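# Scoop dry food from a box into two bowls

## Task

Using the scoop, move dry food from the box into both bowls until every bowl contains 10 or more pieces, with as little spilled as possible; food that leaves the table counts only as spill, never as a loose part knocked off. Each piece that reaches a bowl must, since its last rest in the box or on the table, have ridden in the scoop while the scoop was held and raised clear. Food caught between a gripper's fingers must not end up in a bowl. A bowl containing more than a stray piece or so that violates either rule makes the attempt worthless, though a single such stray piece still counts for that bowl. Do not drop the scoop from any real height. At the end both bowls must stand upright in their original spots, the box must rest flat on the table, and the scoop, emptied, must lie on the table away from the box and both bowls. Finally open the grippers and withdraw the arms; anything that stays in place only because the robot is holding it is not counted as done.

## Robot and tools

Robot: two 6-joint arms with parallel grippers, left_arm and right_arm. Bases in the scene frame: left_arm at (-0.050, +0.264, 0) m, right_arm at (+0.023, -0.353, 0) m, each turned slightly about z. Scene frame: origin on the table surface midway between the arms, +x pointing out across the table, +z up, left_arm on the +y side. The arm names do not refer to sides of any camera image.

Row layout (used by execute_actions and move): a single flat list of 14 numbers, each in [-1, 1]. The first 7 belong to left_arm, the last 7 to right_arm, and both blocks are always present. Per arm the order is: shoulder (joint2), elbow (joint3), waist (joint1), wrist pitch (joint4), wrist yaw (joint5), wrist roll (joint6), then gripper opening. Joint entries are scaled offsets, not poses: 1.0 equals 1.32 rad shoulder, 1.276 elbow, 1.264 waist, 1.83 wrist pitch, 1.686 wrist yaw, 2.022 wrist roll. The opening entry is absolute: +1 fully open, -1 closed. Stated joint ranges in rad: waist -2.880..2.880, shoulder 0.000..3.142, elbow 0.000..3.019, wrist pitch -1.693..1.571, wrist yaw -1.571..1.571, wrist roll -2.094..2.094. An action that would push a joint more than 0.019 rad outward beyond its range is rejected for both arms; if the first action of a call fails this, or any action is malformed, nothing in the call runs. Real ends may differ by up to 0.019 rad; a joint driven into its end stops there and the result prints "joint sent to its limit".

execute_actions(actions): a list of up to 15 actions; each action is a list of up to 15 rows, one row per 1/30 s step. If fewer than 15 rows are given, the last row repeats to fill the action. Within an action, every row's joint offsets are measured from the angles the arm had when that action began, not from the previous row; for a call's first action that means the angles in the latest reported state. An empty list just returns state and images.

move(target, speed, blocking): target is one row as above, whose offsets count from the Joint positions in the most recent result that lists them. All joints of both arms progress the same fraction along their paths, so grippers trace curves. speed (rad/s, 0.01 to 2, default 0.5) caps the joint with the longest travel; path duration is clamped to 0.5-10 s. Paths ignore obstacles and the other arm. Faster moves strike harder, and aiming past a contact presses harder. With blocking=false you get a result after 0.5 s while motion continues; further actions and moves are refused until a result shows it ended, so use wait(0) or stop. The extra "move:" line reports the ending (done, off_target, moving, held, fault), limits=held or limits=none, and each arm's joint farthest from its target.

wait(seconds): 0 to 10; arms keep their last command; returns early if a running move finishes. stop(): brakes a running move (needs stopping room; fingers keep moving). zoom_image(camera, region): region is [x0, y0, x1, y1] in pixels of that camera's latest image, at most 504 by 504; cameras are cam_head_left, cam_head_right, cam_high (504x504) and cam_left_wrist, cam_right_wrist (616x616 fisheye). read_manual(section) gives only licence text ("licences"). finished_scene(scene) ends the current scene irreversibly; call it only once everything is settled.

Results: a state line per arm with end_effector_position (m) and end_effector_quat_wxyz in the scene frame; the printed position can be off, more so when reaching far. Joint positions and Joint velocities list each arm's six joints in the row order (rad, rad/s) plus the finger-pad gap (m; 0.094 fully open). Joint targets shows what joints are currently driven toward. grip_measured gives the opening on the command scale (each gripper may be off by about 1 mm). "joint command not followed" means a clearance check altered some joint targets. FAULT lines mark an arm stop; MOTOR HOT warns from 85 °C, and at 100 °C the arm drops its load and falls until cooled.

Motion details: each step, a joint target may lead its measured angle by at most 0.264 waist, 0.32 shoulder, 0.276 elbow, 0.33 wrist pitch, 0.186 wrist yaw, 0.522 wrist roll (rad), and targets are pulled back if they would shift the gripper over 70 mm; big offsets therefore need several actions, and unfinished motion should be recommanded. Arms sag under zero offsets: in the first call of a reply send offsets back to the wanted angles, then zeros, increasing the correction if a joint lags.

Gripper: fingers point along its +z and open along its y; the reported point sits between the pads about 1 cm short of the tips. To hold something, command an opening roughly 0.03 below grip_measured (less for a lighter grip). Pad force tops out near 50-62 N and is weaker on parts under about 2 mm thick.

The simulation keeps running while you compose a reply, holding the last command, and holding loads heats motors. Avoid: arms striking or pressing each other, knocking anything off the table, dropping the scoop, slamming or shoving hard, letting pinched food fall into a bowl, and tipping the bowls. Loose objects may occasionally get a small random push.

Each tool is called after "Request:" in YAML: its name, and indented under it one key for each argument.

## Session

I'll start by reading the robot's state and camera images.

Request:
execute_actions:
  actions: []

Scene clock: 0.00 s.
left_arm: end_effector_position=(+0.3327, +0.2430, +0.4060) grip_measured=+1.000 end_effector_quat_wxyz=(+0.705, +0.021, +0.709, -0.021) | right_arm: end_effector_position=(+0.3078, -0.3453, +0.1516) grip_measured=-0.618 end_effector_quat_wxyz=(+0.277, -0.012, +0.961, +0.007)
Joint names: [shoulder, elbow, waist, wrist pitch, wrist yaw, wrist roll]
Joint positions: left_arm=[ 0.628  0.627  0.008 -0.004  0.009 -0.     0.094] | right_arm=[ 0.709  0.528 -0.048 -0.829 -0.008 -0.     0.018]
Joint velocities: left_arm=[-0.005 -0.007  0.005 -0.007 -0.081 -0.037  0.   ] | right_arm=[-0.005 -0.012 -0.005  0.012  0.007 -0.037 -0.001]
Joint targets: left_arm=[0.628 0.653 0.008 -0.001 0.009 -0.000] | right_arm=[0.710 0.549 -0.048 -0.827 -0.008 -0.000]

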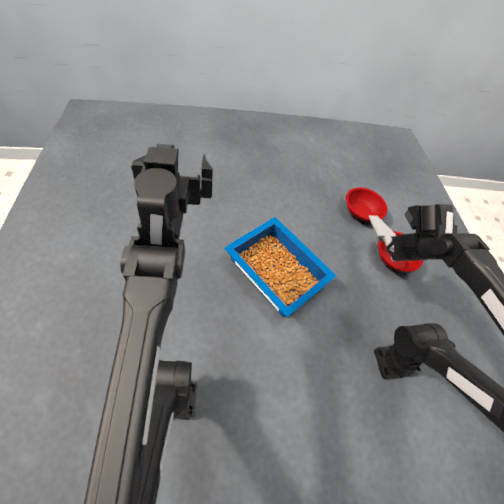

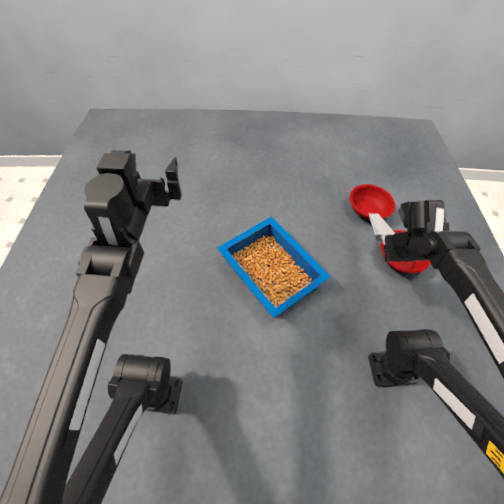

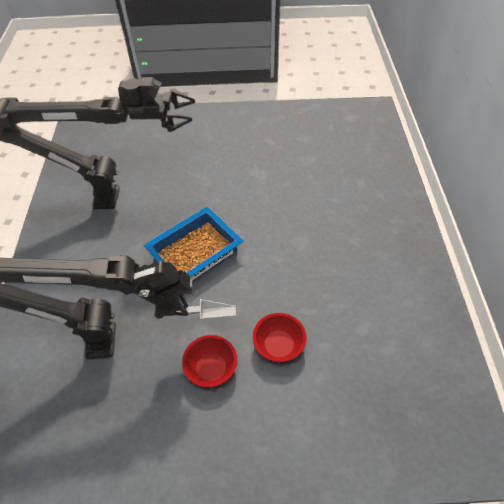

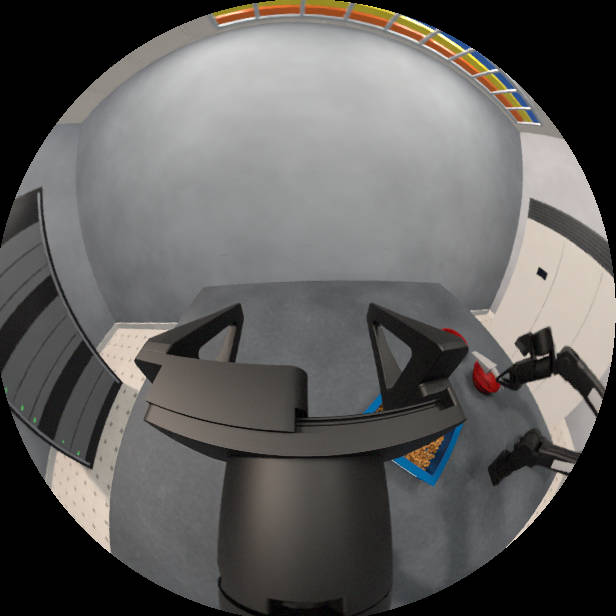

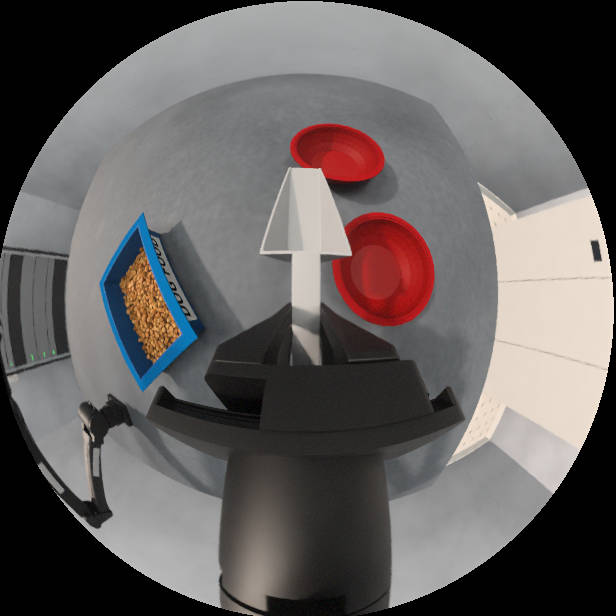

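Request:
zoom_image:
  camera: "cam_high"
  region: [120, 180, 340, 400]

Request:
zoom_image:
  camera: "cam_head_right"
  region: [200, 160, 480, 340]

Request:
zoom_image:
  camera: "cam_right_wrist"
  region: [80, 100, 460, 400]

Region (120, 180, 340, 400) of cam_high's 504x504 image, scaled by 2.291, with more detail than that image has.

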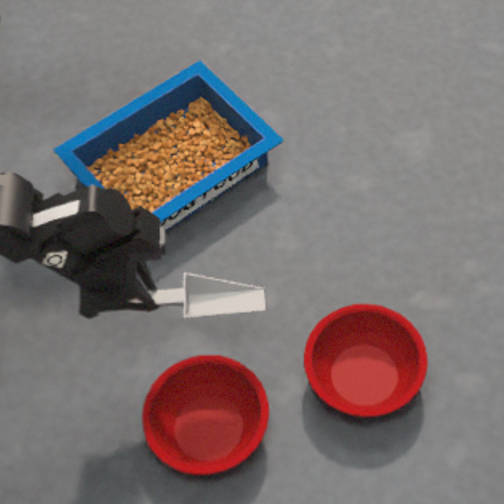

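Region (200, 160, 480, 340) of cam_head_right's 504x504 image, scaled by 1.800, with more detail than that image has; it fills the top 324 rows of this view, and the rest is white.

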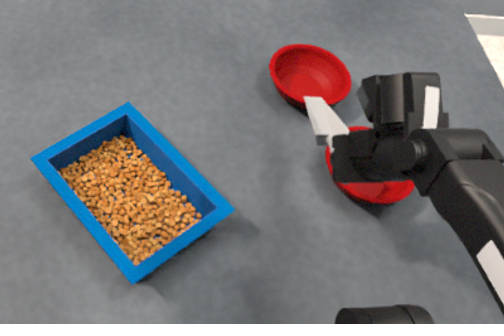

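Region (80, 100, 460, 400) of cam_right_wrist's 616x616 image, scaled by 1.326, with more detail than that image has; it fills the top 398 rows of this view, and the rest is white.

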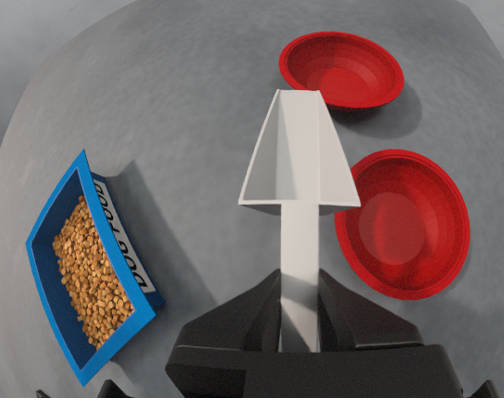

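Request:
zoom_image:
  camera: "cam_head_left"
  region: [210, 200, 350, 330]

Request:
zoom_image:
  camera: "cam_high"
  region: [130, 190, 260, 320]

Region (210, 200, 350, 330) of cam_head_left's 504x504 image, scaled by 3.600, with more detail than that image has; it fills the top 468 rows of this view, and the rest is white.

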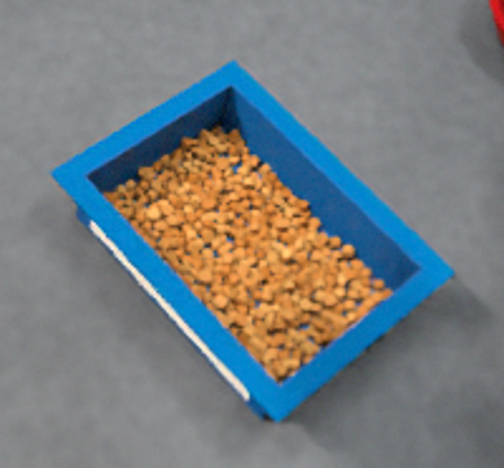

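Region (130, 190, 260, 320) of cam_high's 504x504 image, scaled by 3.877, with more detail than that image has.

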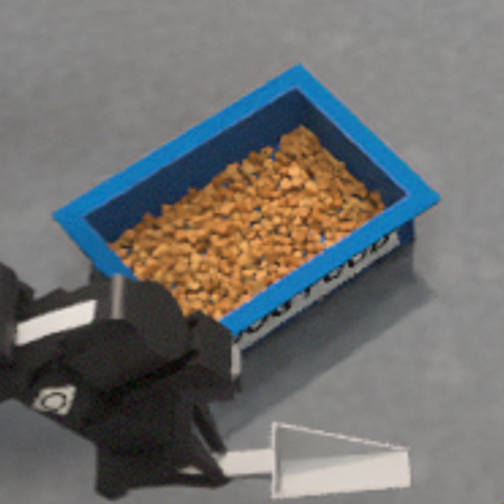

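Request:
zoom_image:
  camera: "cam_high"
  region: [160, 280, 250, 335]

Request:
zoom_image:
  camera: "cam_right_wrist"
  region: [240, 150, 380, 370]

Request:
zoom_image:
  camera: "cam_head_left"
  region: [340, 180, 470, 290]

Region (160, 280, 250, 335) of cam_high's 504x504 image, scaled by 5.600, with more detail than that image has.

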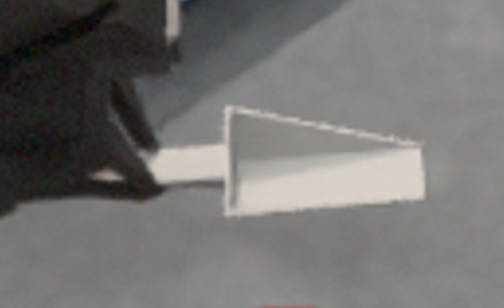

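Region (240, 150, 380, 370) of cam_right_wrist's 616x616 image, scaled by 2.291, with more detail than that image has; it fills the left 321 columns of this view, and the rest is white.

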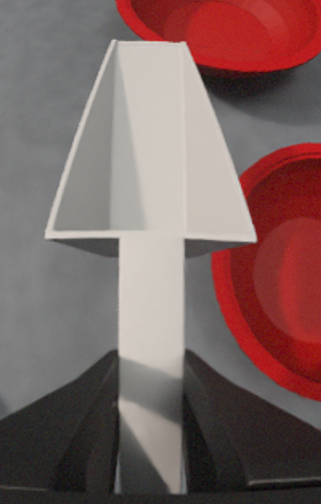

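Region (340, 180, 470, 290) of cam_head_left's 504x504 image, scaled by 3.877, with more detail than that image has; it fills the top 426 rows of this view, and the rest is white.

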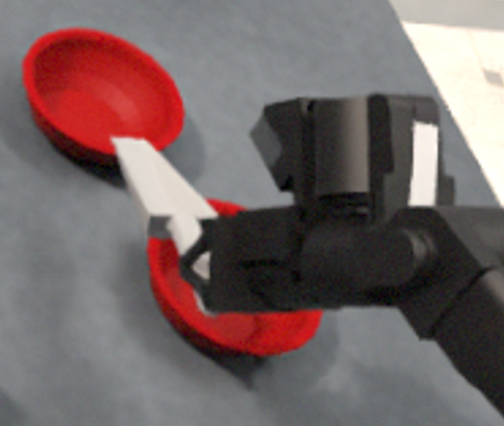

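Request:
move:
  target: [0,0.02,0,0,0,0,1, 0.208,0.301,0.673,-0.048,0,0,-0.65]
  speed: 0.8

Scene clock: 121.60 s.
left_arm: end_effector_position=(+0.3327, +0.2430, +0.4060) grip_measured=+1.000 end_effector_quat_wxyz=(+0.705, +0.021, +0.709, -0.021) | right_arm: end_effector_position=(+0.2648, -0.0644, +0.2308) grip_measured=-0.618 end_effector_quat_wxyz=(+0.248, -0.406, +0.871, +0.120)
Joint names: [shoulder, elbow, waist, wrist pitch, wrist yaw, wrist roll]
Joint positions: left_arm=[ 0.628  0.627  0.008 -0.004  0.009 -0.     0.094] | right_arm=[ 0.978  0.865  0.799 -0.899 -0.009 -0.     0.018]
Joint velocities: left_arm=[-0.005 -0.007 -0.015  0.012 -0.051 -0.051  0.   ] | right_arm=[-0.005  0.012 -0.024 -0.007  0.037 -0.037 -0.   ]
Joint targets: left_arm=[0.628 0.652 0.008 -0.004 0.009 -0.000] | right_arm=[0.983 0.912 0.802 -0.917 -0.008 -0.000]
move: off_target (left_arm, right_arm); limits=none; left_arm: farthest joint: the elbow, 0.026 radians from its target (0.026 radians at the start); right_arm: farthest joint: the elbow, 0.048 radians from its target (0.384 radians at the start)

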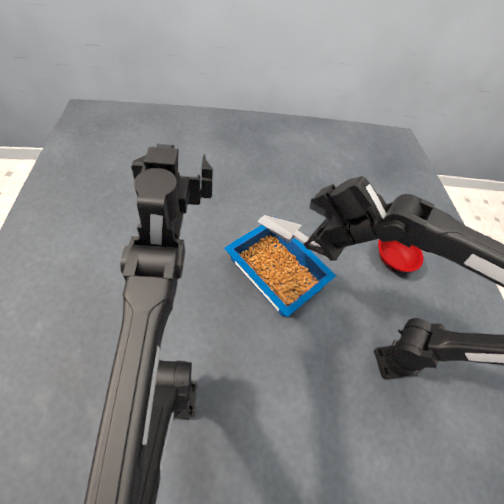

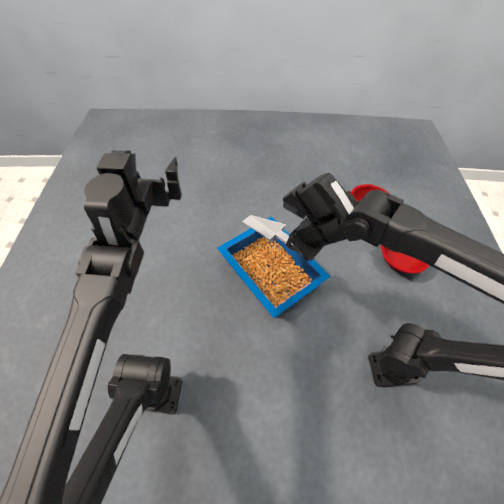

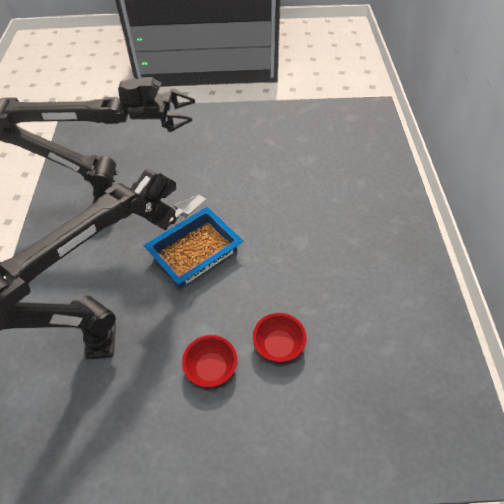

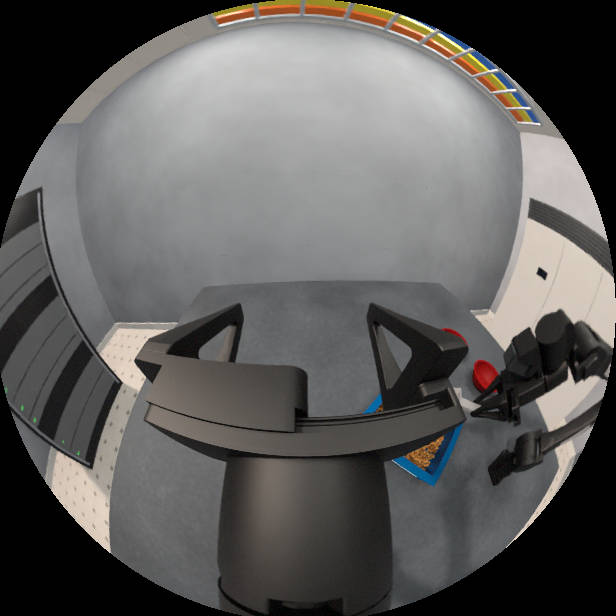

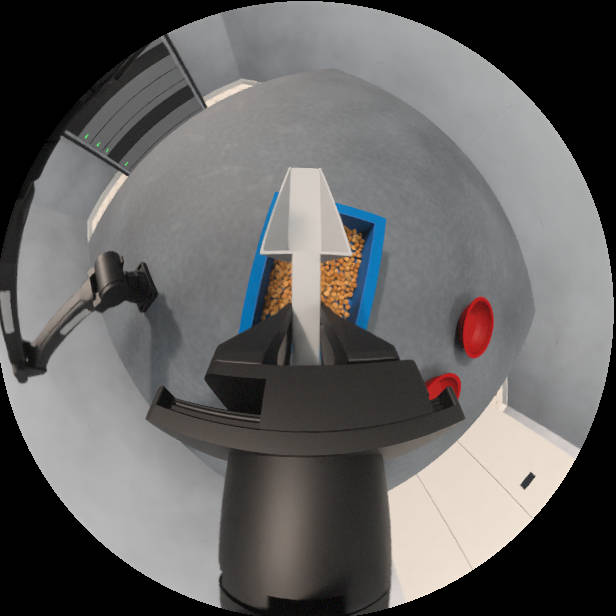

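Request:
zoom_image:
  camera: "cam_right_wrist"
  region: [210, 150, 420, 360]

Request:
zoom_image:
  camera: "cam_high"
  region: [110, 150, 270, 310]

Region (210, 150, 420, 360) of cam_right_wrist's 616x616 image, scaled by 2.400, with more detail than that image has.

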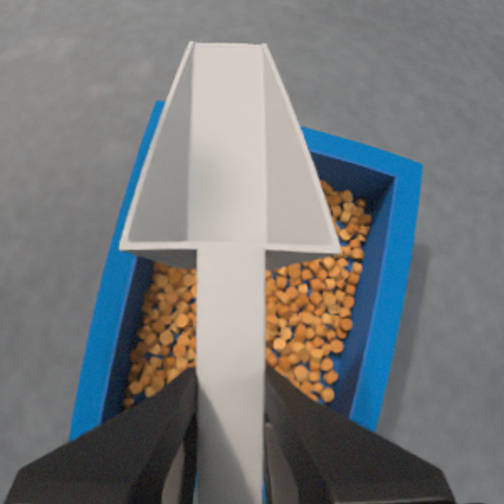

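Region (110, 150, 270, 310) of cam_high's 504x504 image, scaled by 3.150, with more detail than that image has.

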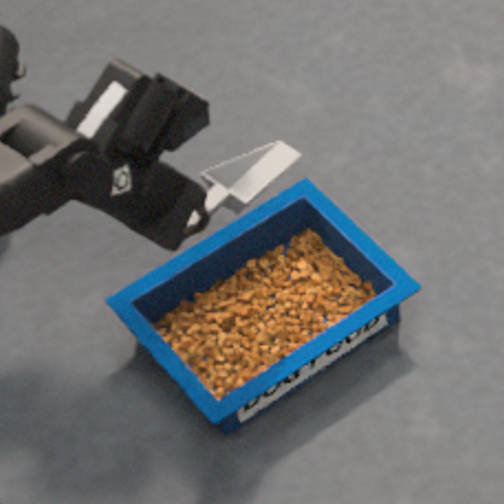

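Request:
move:
  target: [0,0.02,0,0,0,0,1, 0.340,0.230,-0.055,-0.374,0,0,-0.65]
  speed: 0.7

Scene clock: 193.73 s.
left_arm: end_effector_position=(+0.3327, +0.2430, +0.4060) grip_measured=+1.000 end_effector_quat_wxyz=(+0.705, +0.021, +0.709, -0.021) | right_arm: end_effector_position=(+0.2440, -0.1161, +0.1643) grip_measured=-0.618 end_effector_quat_wxyz=(-0.141, -0.392, +0.908, -0.056)
Joint names: [shoulder, elbow, waist, wrist pitch, wrist yaw, wrist roll]
Joint positions: left_arm=[ 0.628  0.627  0.008 -0.004  0.009 -0.     0.094] | right_arm=[ 1.424  1.114  0.745 -1.565 -0.009 -0.     0.018]
Joint velocities: left_arm=[-0.005  0.002 -0.005 -0.007 -0.051  0.066  0.   ] | right_arm=[-0.015  0.022  0.024 -0.017 -0.022 -0.066  0.   ]
Joint targets: left_arm=[0.628 0.652 0.008 -0.004 0.009 -0.000] | right_arm=[1.426 1.158 0.730 -1.584 -0.009 -0.000]
move: off_target (left_arm, right_arm); limits=none; left_arm: farthest joint: the elbow, 0.026 radians from its target (0.026 radians at the start); right_arm: farthest joint: the elbow, 0.044 radians from its target (0.294 radians at the start)

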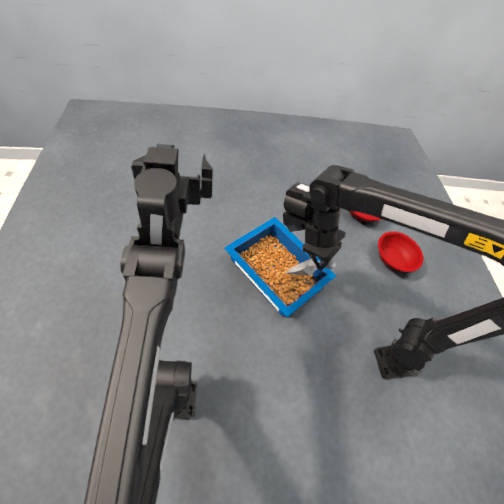

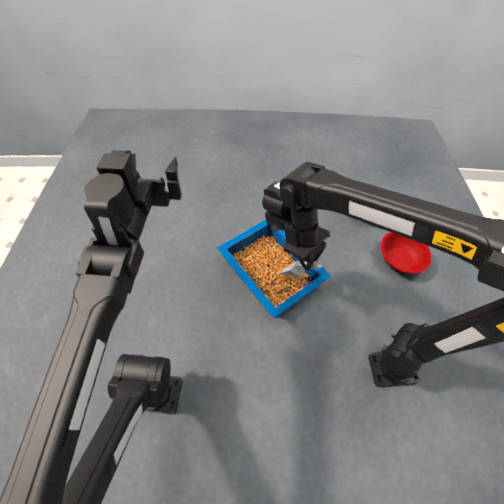

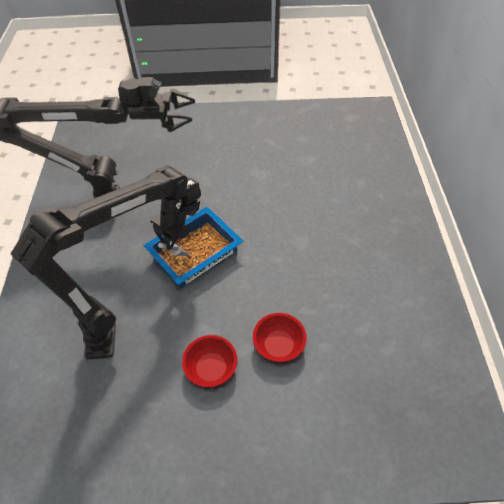

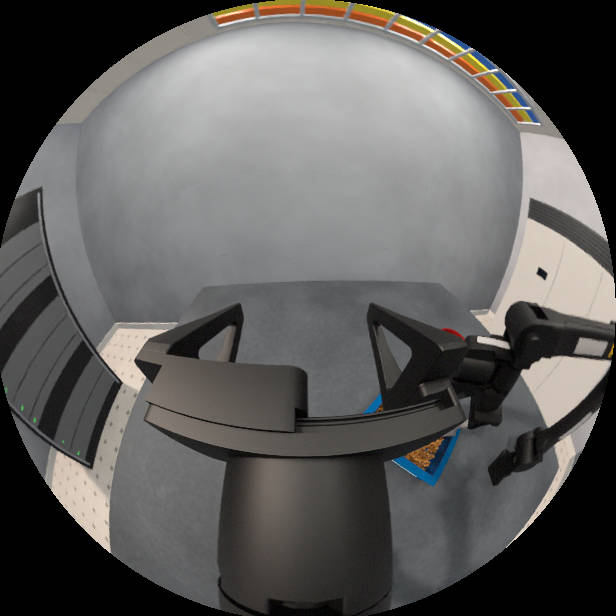

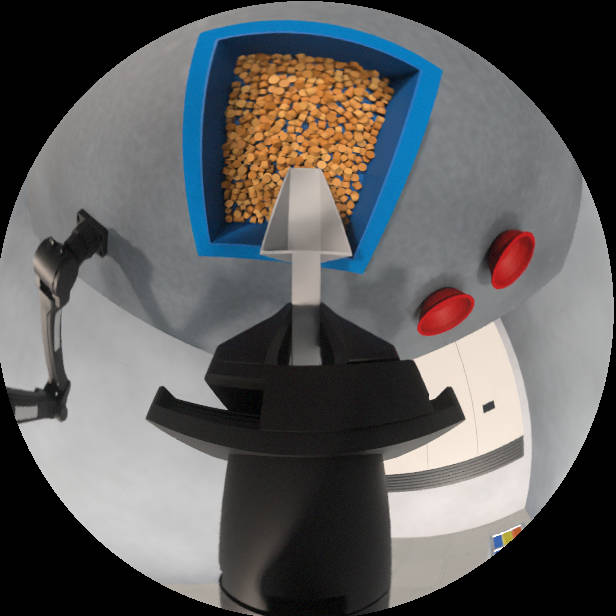

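Request:
zoom_image:
  camera: "cam_head_left"
  region: [220, 160, 380, 330]

Request:
zoom_image:
  camera: "cam_high"
  region: [130, 160, 260, 300]

Request:
zoom_image:
  camera: "cam_right_wrist"
  region: [160, 10, 460, 310]

Region (220, 160, 380, 330) of cam_head_left's 504x504 image, scaled by 2.965, with more detail than that image has; it fills the left 474 columns of this view, and the rest is white.

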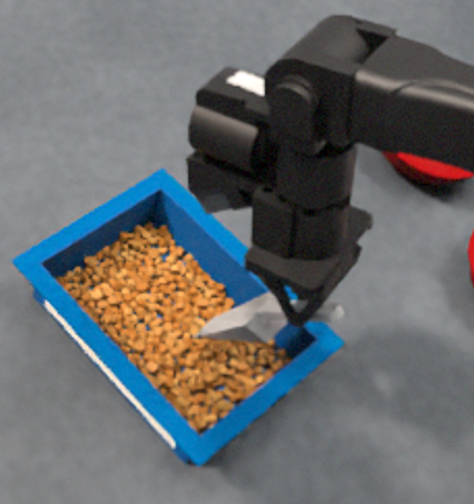

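Region (130, 160, 260, 300) of cam_high's 504x504 image, scaled by 3.600, with more detail than that image has; it fills the left 468 columns of this view, and the rest is white.

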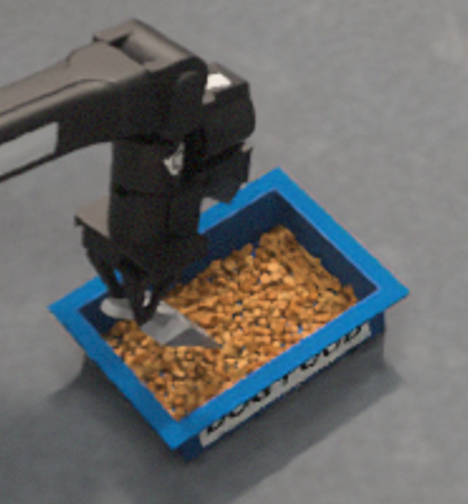

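Region (160, 10, 460, 310) of cam_right_wrist's 616x616 image, scaled by 1.680, with more detail than that image has.

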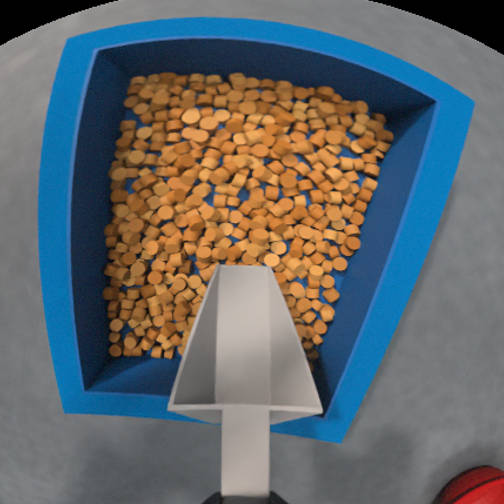

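Request:
move:
  target: [0,0.02,0,0,0,0,1, 0.027,-0.025,0,0.055,0,0,-0.65]
  speed: 0.2

Scene clock: 201.97 s.
left_arm: end_effector_position=(+0.3327, +0.2430, +0.4060) grip_measured=+1.000 end_effector_quat_wxyz=(+0.705, +0.021, +0.709, -0.021) | right_arm: end_effector_position=(+0.2508, -0.1088, +0.1426) grip_measured=-0.618 end_effector_quat_wxyz=(-0.126, -0.393, +0.910, -0.050)
Joint names: [shoulder, elbow, waist, wrist pitch, wrist yaw, wrist roll]
Joint positions: left_arm=[ 0.628  0.627  0.008 -0.004  0.009 -0.     0.094] | right_arm=[ 1.448  1.085  0.745 -1.481 -0.009 -0.     0.018]
Joint velocities: left_arm=[-0.015 -0.017  0.015 -0.002  0.066  0.022  0.   ] | right_arm=[ 0.005 -0.007  0.005 -0.002  0.051  0.066 -0.001]
Joint targets: left_arm=[0.628 0.652 0.008 -0.004 0.009 -0.000] | right_arm=[1.460 1.082 0.745 -1.465 -0.009 -0.000]
move: off_target (left_arm); limits=none; left_arm: farthest joint: the elbow, 0.026 radians from its target (0.026 radians at the start); right_arm: farthest joint: the wrist pitch, 0.016 radians from its target (0.101 radians at the start)

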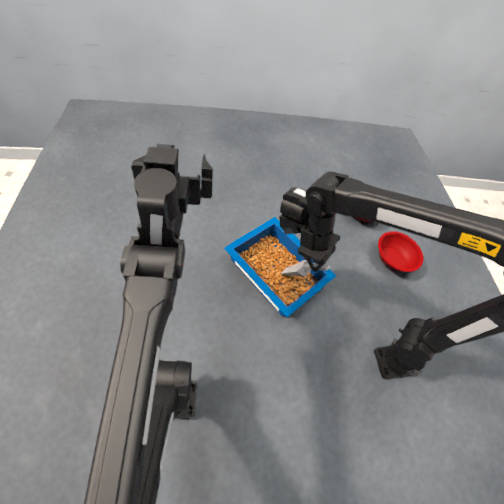

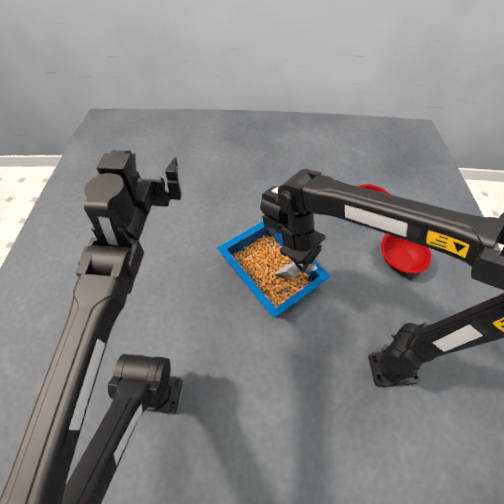

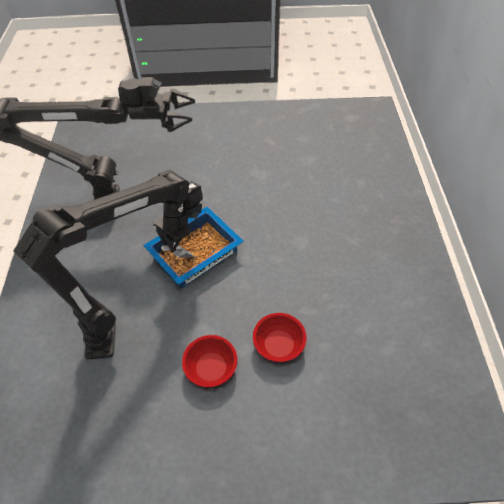

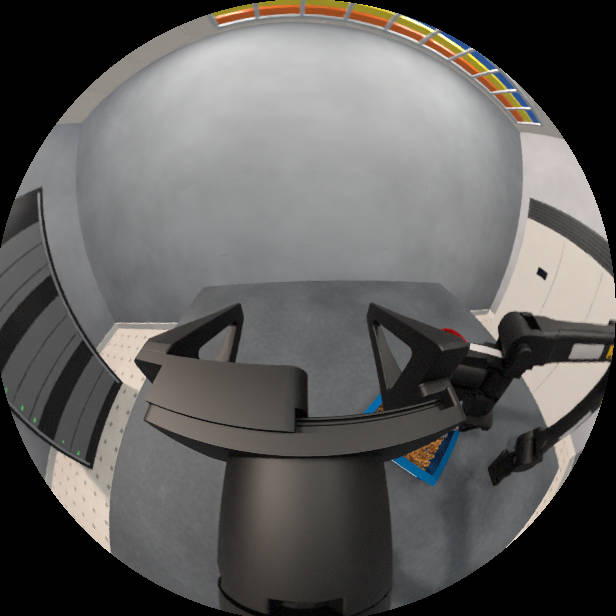

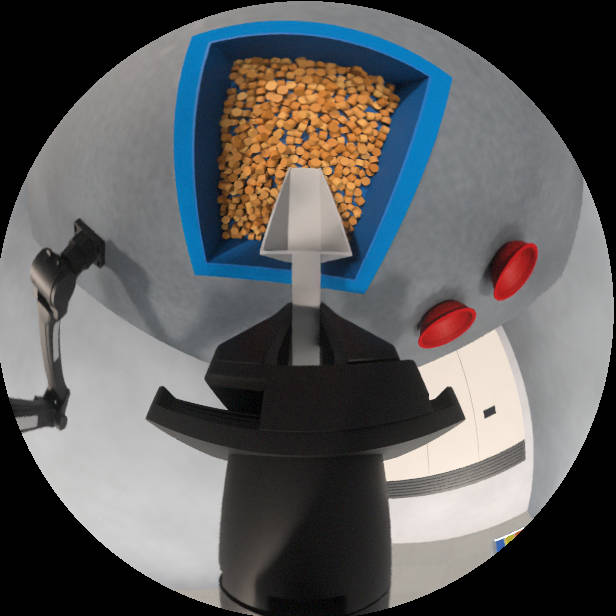

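Request:
move:
  target: [0,0.02,0,0,0,0,1, 0.028,-0.026,0,0.0355,0,0,-0.65]
  speed: 0.15

Request:
zoom_image:
  camera: "cam_head_left"
  region: [220, 190, 380, 330]

Request:
zoom_image:
  camera: "cam_high"
  region: [130, 180, 260, 300]

Scene clock: 209.40 s.
left_arm: end_effector_position=(+0.3327, +0.2430, +0.4060) grip_measured=+1.000 end_effector_quat_wxyz=(+0.705, +0.021, +0.709, -0.021) | right_arm: end_effector_position=(+0.2518, -0.1077, +0.1253) grip_measured=-0.618 end_effector_quat_wxyz=(-0.125, -0.393, +0.910, -0.049)
Joint names: [shoulder, elbow, waist, wrist pitch, wrist yaw, wrist roll]
Joint positions: left_arm=[ 0.628  0.627  0.008 -0.004  0.009 -0.     0.094] | right_arm=[ 1.467  1.058  0.745 -1.431 -0.009 -0.     0.018]
Joint velocities: left_arm=[-0.005 -0.002  0.005 -0.007  0.022 -0.051  0.   ] | right_arm=[-0.015  0.012 -0.005 -0.012 -0.022  0.007  0.   ]
Joint targets: left_arm=[0.628 0.652 0.008 -0.004 0.009 -0.000] | right_arm=[1.484 1.052 0.745 -1.416 -0.009 -0.000]
move: off_target (left_arm); limits=none; left_arm: farthest joint: the elbow, 0.026 radians from its target (0.026 radians at the start); right_arm: farthest joint: the shoulder, 0.018 radians from its target (0.037 radians at the start)

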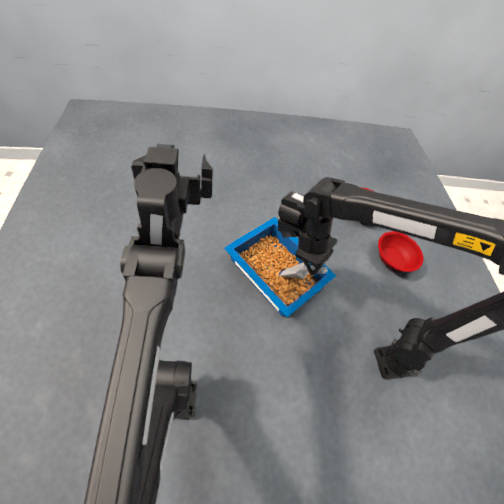

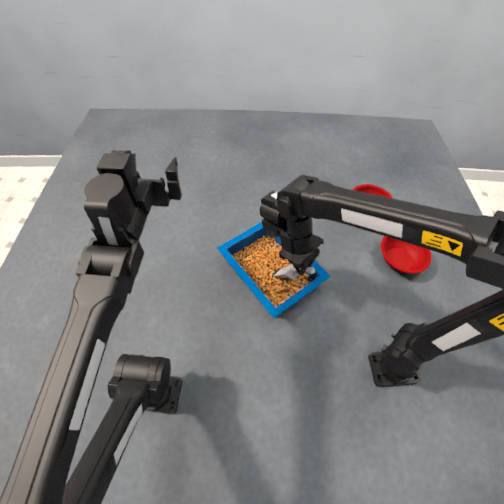

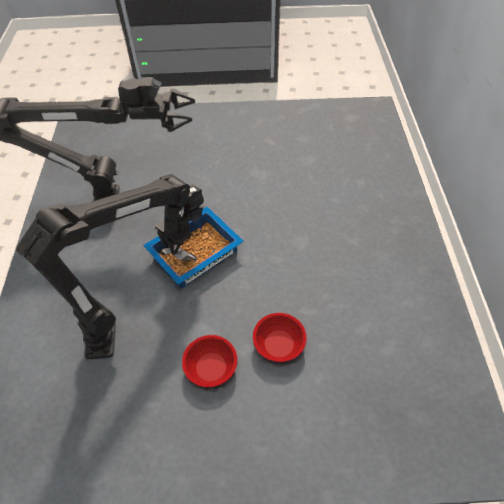

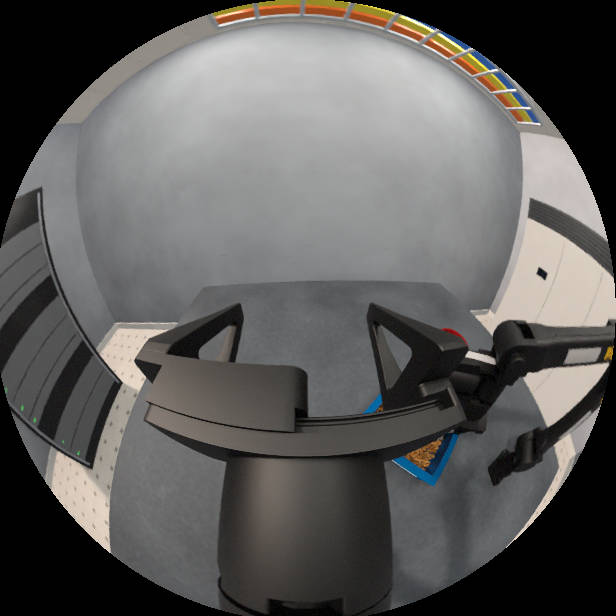

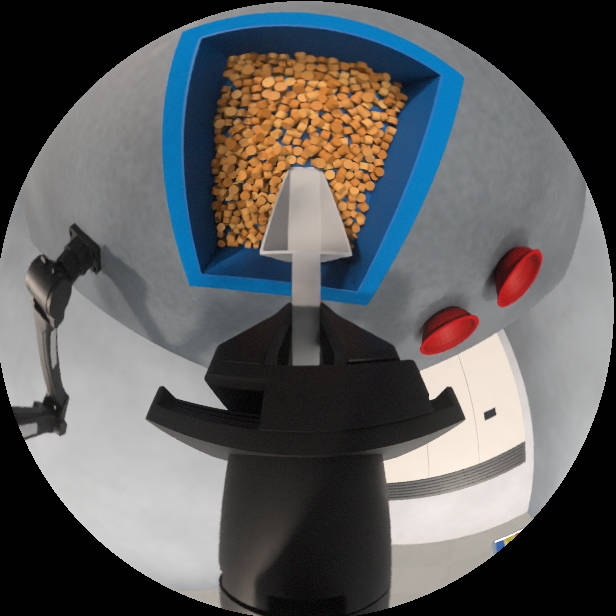

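Region (220, 190, 380, 330) of cam_head_left's 504x504 image, scaled by 3.150, with more detail than that image has; it fills the top 441 rows of this view, and the rest is white.

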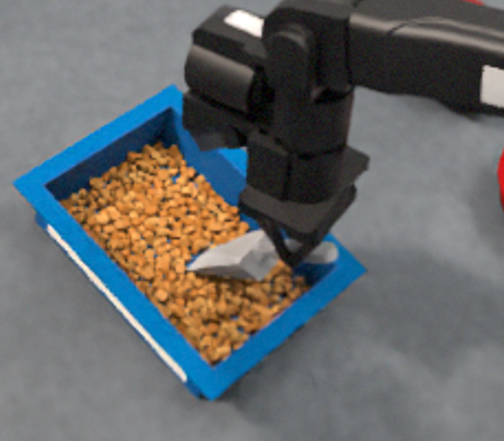

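Region (130, 180, 260, 300) of cam_high's 504x504 image, scaled by 3.877, with more detail than that image has; it fills the top 465 rows of this view, and the rest is white.

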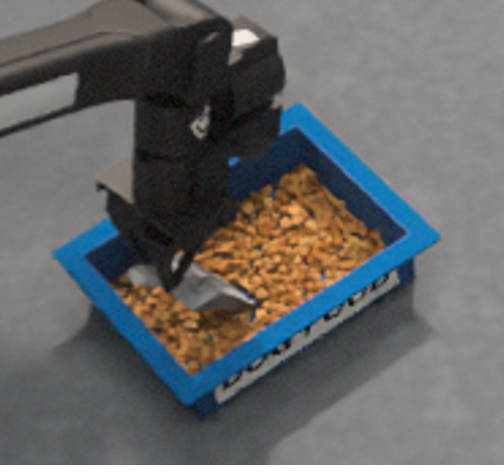

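Request:
move:
  target: [0,0.02,0,0,0,0,1, 0.035,-0.014,0,0.031,0,0,-0.65]
  speed: 0.12

Request:
zoom_image:
  camera: "cam_right_wrist"
  region: [200, 80, 420, 300]

Request:
zoom_image:
  camera: "cam_head_left"
  region: [250, 220, 360, 320]

Scene clock: 219.33 s.
left_arm: end_effector_position=(+0.3327, +0.2430, +0.4060) grip_measured=+1.000 end_effector_quat_wxyz=(+0.705, +0.021, +0.709, -0.021) | right_arm: end_effector_position=(+0.2576, -0.1016, +0.1214) grip_measured=-0.618 end_effector_quat_wxyz=(-0.111, -0.394, +0.912, -0.043)
Joint names: [shoulder, elbow, waist, wrist pitch, wrist yaw, wrist roll]
Joint positions: left_arm=[ 0.628  0.627  0.008 -0.004  0.009 -0.     0.094] | right_arm=[ 1.472  1.058  0.745 -1.395 -0.009 -0.     0.018]
Joint velocities: left_arm=[-0.005  0.002  0.015  0.007  0.051 -0.037  0.   ] | right_arm=[-0.005 -0.002  0.005 -0.007 -0.095 -0.007 -0.001]
Joint targets: left_arm=[0.628 0.652 0.008 -0.004 0.009 -0.000] | right_arm=[1.513 1.040 0.745 -1.374 -0.009 -0.000]
move: off_target (left_arm, right_arm); limits=none; left_arm: farthest joint: the elbow, 0.026 radians from its target (0.026 radians at the start); right_arm: farthest joint: the shoulder, 0.041 radians from its target (0.046 radians at the start)

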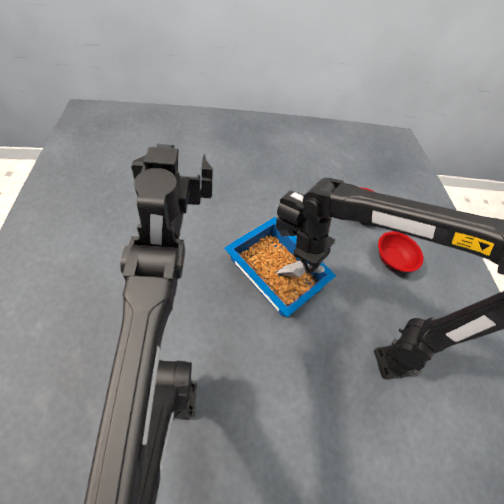

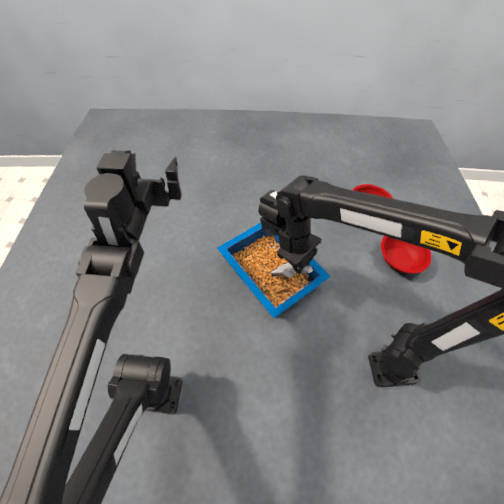

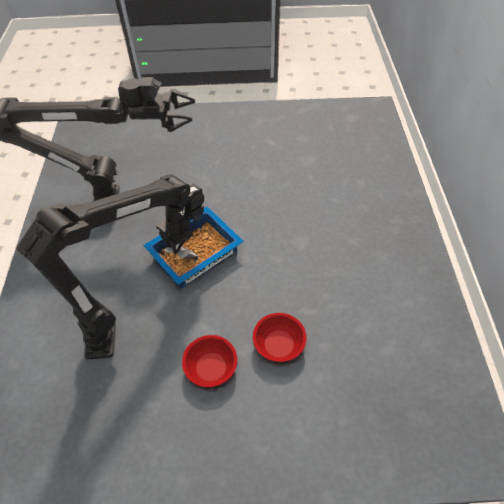

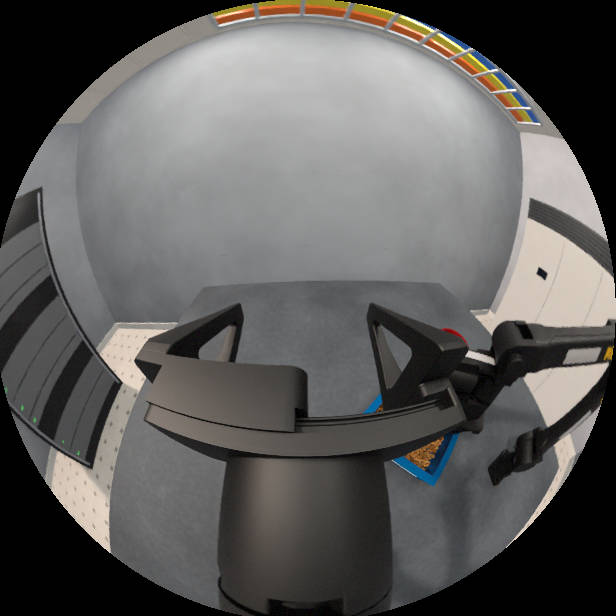

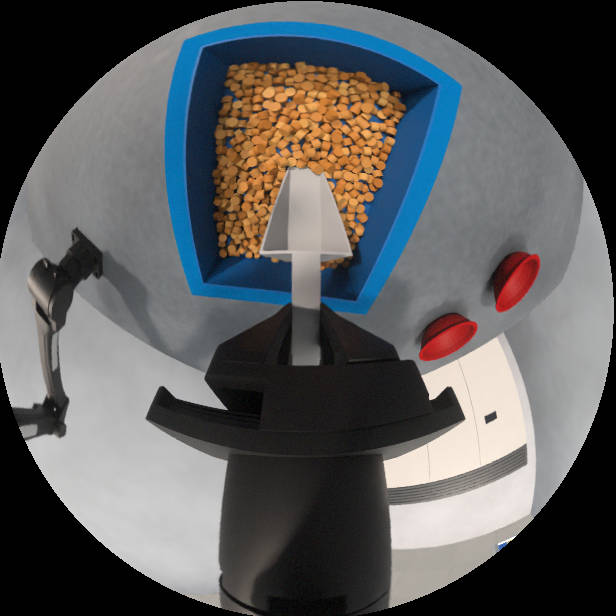

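Region (200, 80, 420, 300) of cam_right_wrist's 616x616 image, scaled by 2.291, with more detail than that image has.

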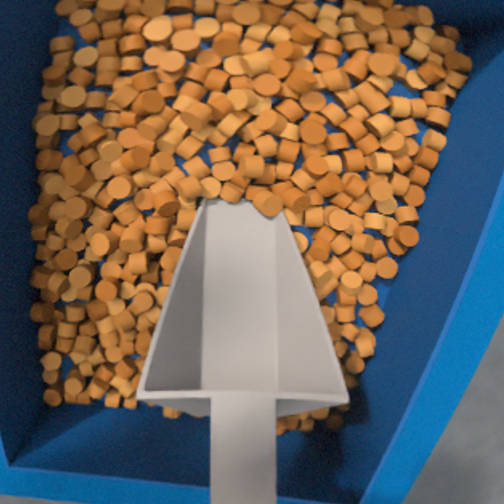

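Region (250, 220, 360, 320) of cam_head_left's 504x504 image, scaled by 4.582, with more detail than that image has; it fills the top 458 rows of this view, and the rest is white.

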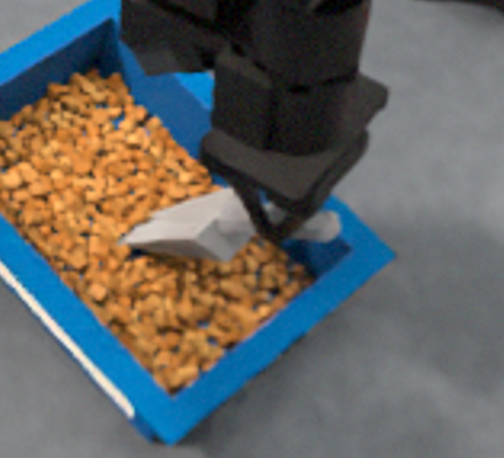

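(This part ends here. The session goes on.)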